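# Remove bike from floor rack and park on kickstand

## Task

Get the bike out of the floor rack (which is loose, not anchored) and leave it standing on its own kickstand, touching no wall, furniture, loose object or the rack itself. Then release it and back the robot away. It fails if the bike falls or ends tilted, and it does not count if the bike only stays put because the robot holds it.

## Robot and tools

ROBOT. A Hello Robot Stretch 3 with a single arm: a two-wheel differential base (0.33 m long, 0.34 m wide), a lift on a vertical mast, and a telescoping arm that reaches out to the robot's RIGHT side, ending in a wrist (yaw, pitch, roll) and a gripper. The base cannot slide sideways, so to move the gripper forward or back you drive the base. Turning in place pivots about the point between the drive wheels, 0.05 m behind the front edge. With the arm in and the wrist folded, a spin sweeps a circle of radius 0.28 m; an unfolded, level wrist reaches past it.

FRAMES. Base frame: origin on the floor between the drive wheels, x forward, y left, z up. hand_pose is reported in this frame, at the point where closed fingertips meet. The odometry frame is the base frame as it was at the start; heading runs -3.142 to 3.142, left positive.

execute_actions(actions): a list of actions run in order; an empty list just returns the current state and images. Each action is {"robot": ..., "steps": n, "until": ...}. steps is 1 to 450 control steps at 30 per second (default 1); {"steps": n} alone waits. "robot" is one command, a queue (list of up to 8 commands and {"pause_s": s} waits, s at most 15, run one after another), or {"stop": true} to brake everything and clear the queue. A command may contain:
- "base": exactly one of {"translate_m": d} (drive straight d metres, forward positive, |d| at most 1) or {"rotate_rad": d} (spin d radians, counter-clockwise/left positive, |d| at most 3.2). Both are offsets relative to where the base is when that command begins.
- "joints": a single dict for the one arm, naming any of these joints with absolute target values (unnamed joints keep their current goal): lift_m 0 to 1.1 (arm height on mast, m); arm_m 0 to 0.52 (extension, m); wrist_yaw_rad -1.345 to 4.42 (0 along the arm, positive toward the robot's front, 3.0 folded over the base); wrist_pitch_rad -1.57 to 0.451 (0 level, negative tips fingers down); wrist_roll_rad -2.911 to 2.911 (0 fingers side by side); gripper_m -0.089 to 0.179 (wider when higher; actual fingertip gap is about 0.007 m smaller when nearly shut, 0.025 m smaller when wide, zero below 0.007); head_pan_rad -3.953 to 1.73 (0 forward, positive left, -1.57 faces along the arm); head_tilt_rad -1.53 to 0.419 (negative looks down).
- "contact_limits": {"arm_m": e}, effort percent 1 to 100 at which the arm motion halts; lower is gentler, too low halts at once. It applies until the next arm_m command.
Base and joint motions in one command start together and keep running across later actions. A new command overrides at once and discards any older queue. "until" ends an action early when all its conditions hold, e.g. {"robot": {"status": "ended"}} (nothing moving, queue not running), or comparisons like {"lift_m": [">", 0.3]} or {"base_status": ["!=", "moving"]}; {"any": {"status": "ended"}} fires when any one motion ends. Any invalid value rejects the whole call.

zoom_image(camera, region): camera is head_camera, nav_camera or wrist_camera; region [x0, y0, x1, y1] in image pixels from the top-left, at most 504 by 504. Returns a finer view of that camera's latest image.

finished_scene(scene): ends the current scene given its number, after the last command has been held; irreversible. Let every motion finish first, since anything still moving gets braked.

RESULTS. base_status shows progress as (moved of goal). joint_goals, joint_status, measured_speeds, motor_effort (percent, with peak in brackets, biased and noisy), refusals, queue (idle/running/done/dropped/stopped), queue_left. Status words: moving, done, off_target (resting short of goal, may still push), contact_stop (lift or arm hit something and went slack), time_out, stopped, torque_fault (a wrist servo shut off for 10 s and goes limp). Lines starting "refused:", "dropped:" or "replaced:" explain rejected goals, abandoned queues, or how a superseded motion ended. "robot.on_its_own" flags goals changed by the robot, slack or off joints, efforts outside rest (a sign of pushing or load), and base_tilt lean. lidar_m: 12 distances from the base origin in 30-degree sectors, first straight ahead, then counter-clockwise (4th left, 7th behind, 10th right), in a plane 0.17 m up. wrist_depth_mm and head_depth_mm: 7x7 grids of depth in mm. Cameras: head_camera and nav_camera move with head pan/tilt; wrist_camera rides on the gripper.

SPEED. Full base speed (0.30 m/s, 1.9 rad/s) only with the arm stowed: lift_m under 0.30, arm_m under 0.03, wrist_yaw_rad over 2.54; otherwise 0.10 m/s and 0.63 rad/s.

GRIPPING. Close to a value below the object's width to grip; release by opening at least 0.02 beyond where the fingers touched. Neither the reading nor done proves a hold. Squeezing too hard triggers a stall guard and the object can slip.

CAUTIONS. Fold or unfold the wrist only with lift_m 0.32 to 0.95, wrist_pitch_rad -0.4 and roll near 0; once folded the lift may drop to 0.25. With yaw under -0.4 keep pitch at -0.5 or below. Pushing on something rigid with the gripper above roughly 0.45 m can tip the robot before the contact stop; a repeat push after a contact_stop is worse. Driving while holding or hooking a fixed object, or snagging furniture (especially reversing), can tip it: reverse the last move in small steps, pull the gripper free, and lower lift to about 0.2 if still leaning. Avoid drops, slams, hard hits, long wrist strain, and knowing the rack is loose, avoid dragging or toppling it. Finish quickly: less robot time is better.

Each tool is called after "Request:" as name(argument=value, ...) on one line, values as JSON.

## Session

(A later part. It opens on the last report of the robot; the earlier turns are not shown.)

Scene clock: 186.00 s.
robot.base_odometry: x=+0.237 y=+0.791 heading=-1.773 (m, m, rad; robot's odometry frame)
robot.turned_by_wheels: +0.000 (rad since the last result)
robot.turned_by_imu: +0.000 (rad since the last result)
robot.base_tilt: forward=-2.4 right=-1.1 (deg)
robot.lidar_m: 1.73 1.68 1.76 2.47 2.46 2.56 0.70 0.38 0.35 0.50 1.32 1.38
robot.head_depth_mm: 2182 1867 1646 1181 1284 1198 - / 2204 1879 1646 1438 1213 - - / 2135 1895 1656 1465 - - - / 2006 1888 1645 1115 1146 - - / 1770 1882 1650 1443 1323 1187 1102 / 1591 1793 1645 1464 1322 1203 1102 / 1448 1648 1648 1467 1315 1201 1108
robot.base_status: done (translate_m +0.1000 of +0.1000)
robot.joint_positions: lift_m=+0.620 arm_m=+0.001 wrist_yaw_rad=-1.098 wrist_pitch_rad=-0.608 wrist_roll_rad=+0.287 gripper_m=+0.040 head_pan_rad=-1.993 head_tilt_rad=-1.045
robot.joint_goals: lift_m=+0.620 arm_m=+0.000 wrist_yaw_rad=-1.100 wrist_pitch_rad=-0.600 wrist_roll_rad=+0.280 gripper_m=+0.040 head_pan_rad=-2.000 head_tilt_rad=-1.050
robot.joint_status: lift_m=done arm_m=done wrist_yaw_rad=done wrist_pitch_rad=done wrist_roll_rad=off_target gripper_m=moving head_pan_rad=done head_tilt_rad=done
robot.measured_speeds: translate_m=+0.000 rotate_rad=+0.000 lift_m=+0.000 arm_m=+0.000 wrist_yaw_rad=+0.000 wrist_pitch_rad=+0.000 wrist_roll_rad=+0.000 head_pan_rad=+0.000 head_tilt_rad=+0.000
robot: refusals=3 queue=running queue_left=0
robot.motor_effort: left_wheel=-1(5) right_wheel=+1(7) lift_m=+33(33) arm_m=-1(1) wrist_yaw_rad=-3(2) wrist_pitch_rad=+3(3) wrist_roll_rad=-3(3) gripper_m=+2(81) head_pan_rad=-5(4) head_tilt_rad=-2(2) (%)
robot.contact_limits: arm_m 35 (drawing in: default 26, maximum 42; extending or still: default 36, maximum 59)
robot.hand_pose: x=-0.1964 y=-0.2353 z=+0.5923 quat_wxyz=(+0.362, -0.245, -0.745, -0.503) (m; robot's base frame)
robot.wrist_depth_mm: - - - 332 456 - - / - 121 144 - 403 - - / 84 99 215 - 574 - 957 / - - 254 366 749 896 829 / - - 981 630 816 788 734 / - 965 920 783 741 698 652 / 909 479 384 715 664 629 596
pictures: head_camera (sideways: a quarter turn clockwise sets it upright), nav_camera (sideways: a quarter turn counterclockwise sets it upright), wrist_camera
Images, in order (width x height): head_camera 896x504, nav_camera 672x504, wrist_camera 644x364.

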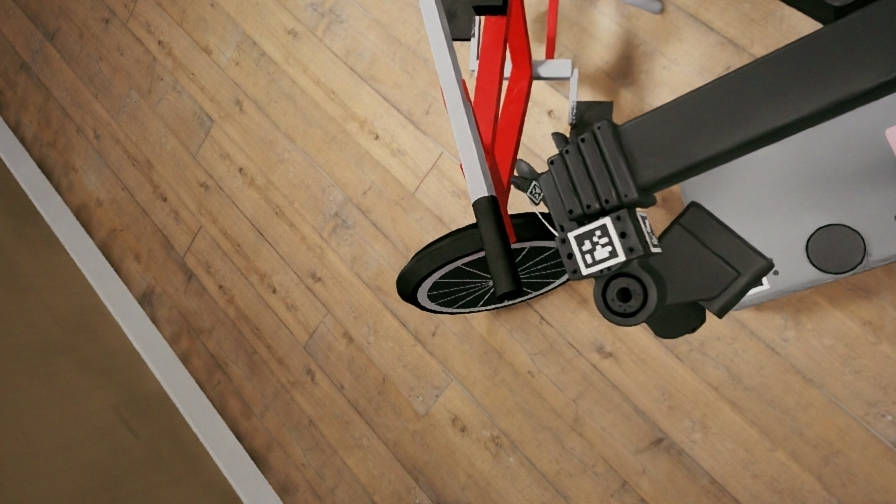

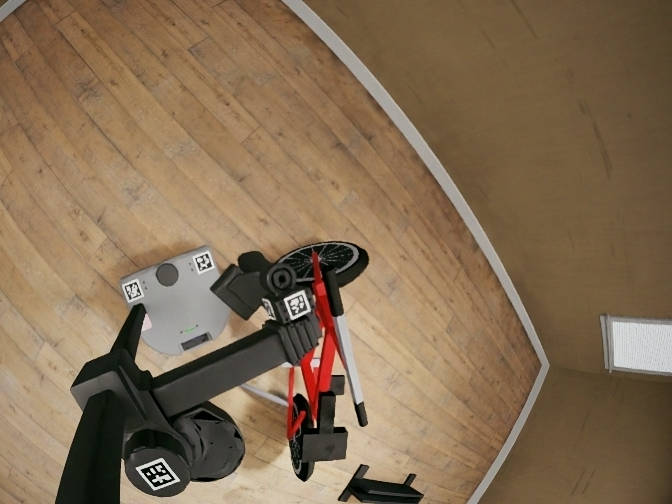

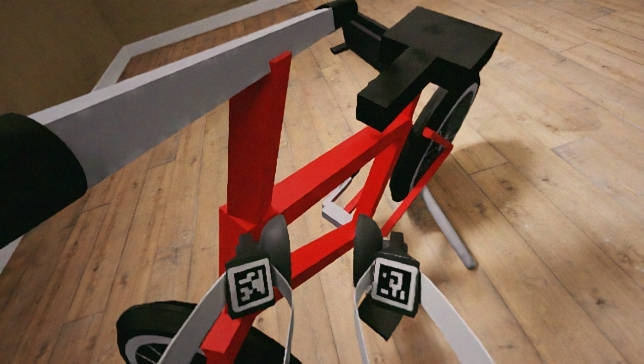

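Request:
execute_actions(actions=[{"robot":{"base":{"translate_m":0.8},"joints":{"wrist_yaw_rad":-1.25,"head_pan_rad":-2.7,"head_tilt_rad":-0.7}},"steps":400,"until":{"robot":{"status":"ended"}}}])

Scene clock: 195.23 s.
robot.base_odometry: x=+0.077 y=+0.007 heading=-1.773 (m, m, rad; robot's odometry frame)
robot.turned_by_wheels: +0.000 (rad since the last result)
robot.turned_by_imu: +0.001 (rad since the last result)
robot.base_tilt: forward=-2.6 right=-1.4 (deg)
robot.lidar_m: 1.01 0.98 1.03 1.44 2.82 2.94 1.11 0.99 1.29 0.97 0.94 0.99
robot.head_depth_mm: 3387 3595 2270 1854 1608 1364 1233 / 3321 3617 2431 1686 1599 1354 1195 / 3344 3591 2537 1505 1522 1353 1169 / 3320 3577 2536 1491 1541 1351 1171 / 3375 3554 2531 1962 1599 1345 1191 / 3373 3489 2512 1950 1595 1360 1216 / 2811 2840 2500 1958 1598 1349 1168
robot.base_status: done (translate_m +0.8000 of +0.8000)
robot.joint_positions: lift_m=+0.620 arm_m=+0.001 wrist_yaw_rad=-1.248 wrist_pitch_rad=-0.609 wrist_roll_rad=+0.287 gripper_m=+0.040 head_pan_rad=-2.693 head_tilt_rad=-0.705
robot.joint_goals: lift_m=+0.620 arm_m=+0.000 wrist_yaw_rad=-1.250 wrist_pitch_rad=-0.600 wrist_roll_rad=+0.280 gripper_m=+0.040 head_pan_rad=-2.700 head_tilt_rad=-0.700
robot.joint_status: lift_m=done arm_m=done wrist_yaw_rad=done wrist_pitch_rad=done wrist_roll_rad=off_target gripper_m=done head_pan_rad=done head_tilt_rad=done
robot.measured_speeds: translate_m=+0.000 rotate_rad=+0.000 lift_m=+0.000 arm_m=+0.000 wrist_yaw_rad=+0.000 wrist_pitch_rad=+0.000 wrist_roll_rad=+0.000 head_pan_rad=+0.000 head_tilt_rad=+0.000
robot: refusals=3 queue=done queue_left=0
robot.motor_effort: left_wheel=-2(5) right_wheel=+2(6) lift_m=+33(33) arm_m=-1(1) wrist_yaw_rad=-2(3) wrist_pitch_rad=+3(3) wrist_roll_rad=-3(3) gripper_m=+0(1) head_pan_rad=-4(49) head_tilt_rad=+0(13) (%)
robot.contact_limits: arm_m 35 (drawing in: default 26, maximum 42; extending or still: default 36, maximum 59)
robot.hand_pose: x=-0.2077 y=-0.2082 z=+0.5923 quat_wxyz=(+0.323, -0.300, -0.725, -0.529) (m; robot's base frame)
robot.wrist_depth_mm: - - - - - - - / - - - - - - - / - - - - - - 930 / - - - - 980 882 828 / - - - 920 848 778 727 / 979 959 917 802 753 704 661 / 887 830 761 720 673 639 594
pictures: head_camera (sideways: a quarter turn clockwise sets it upright), nav_camera (sideways: a quarter turn counterclockwise sets it upright), wrist_camera
Images, in order (width x height): head_camera 896x504, nav_camera 672x504, wrist_camera 644x364.

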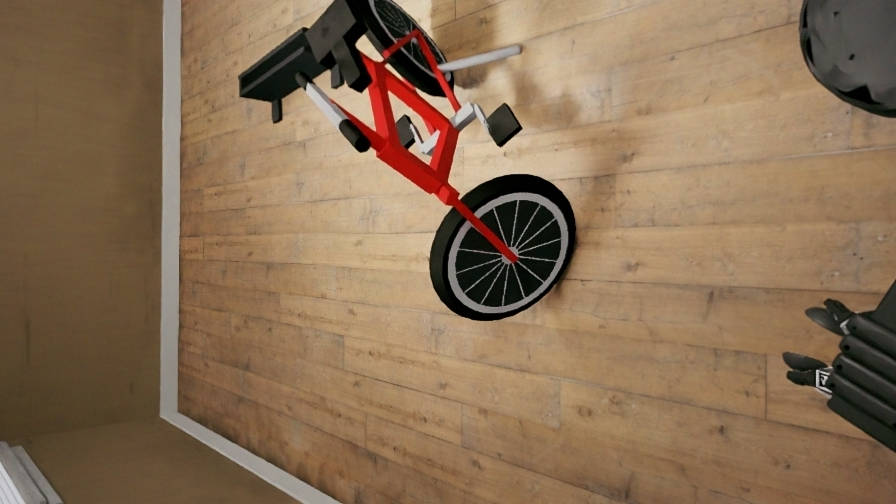

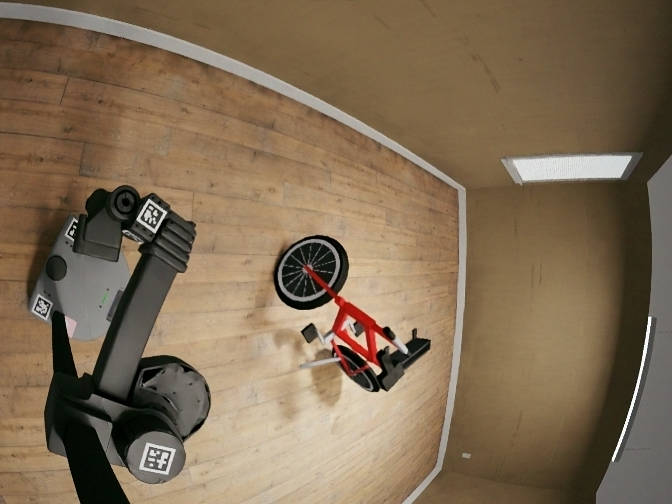

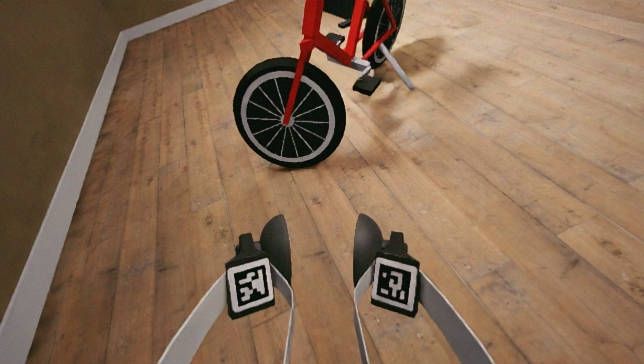

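Request:
finished_scene(scene=2)

The scene is finished: the task was done.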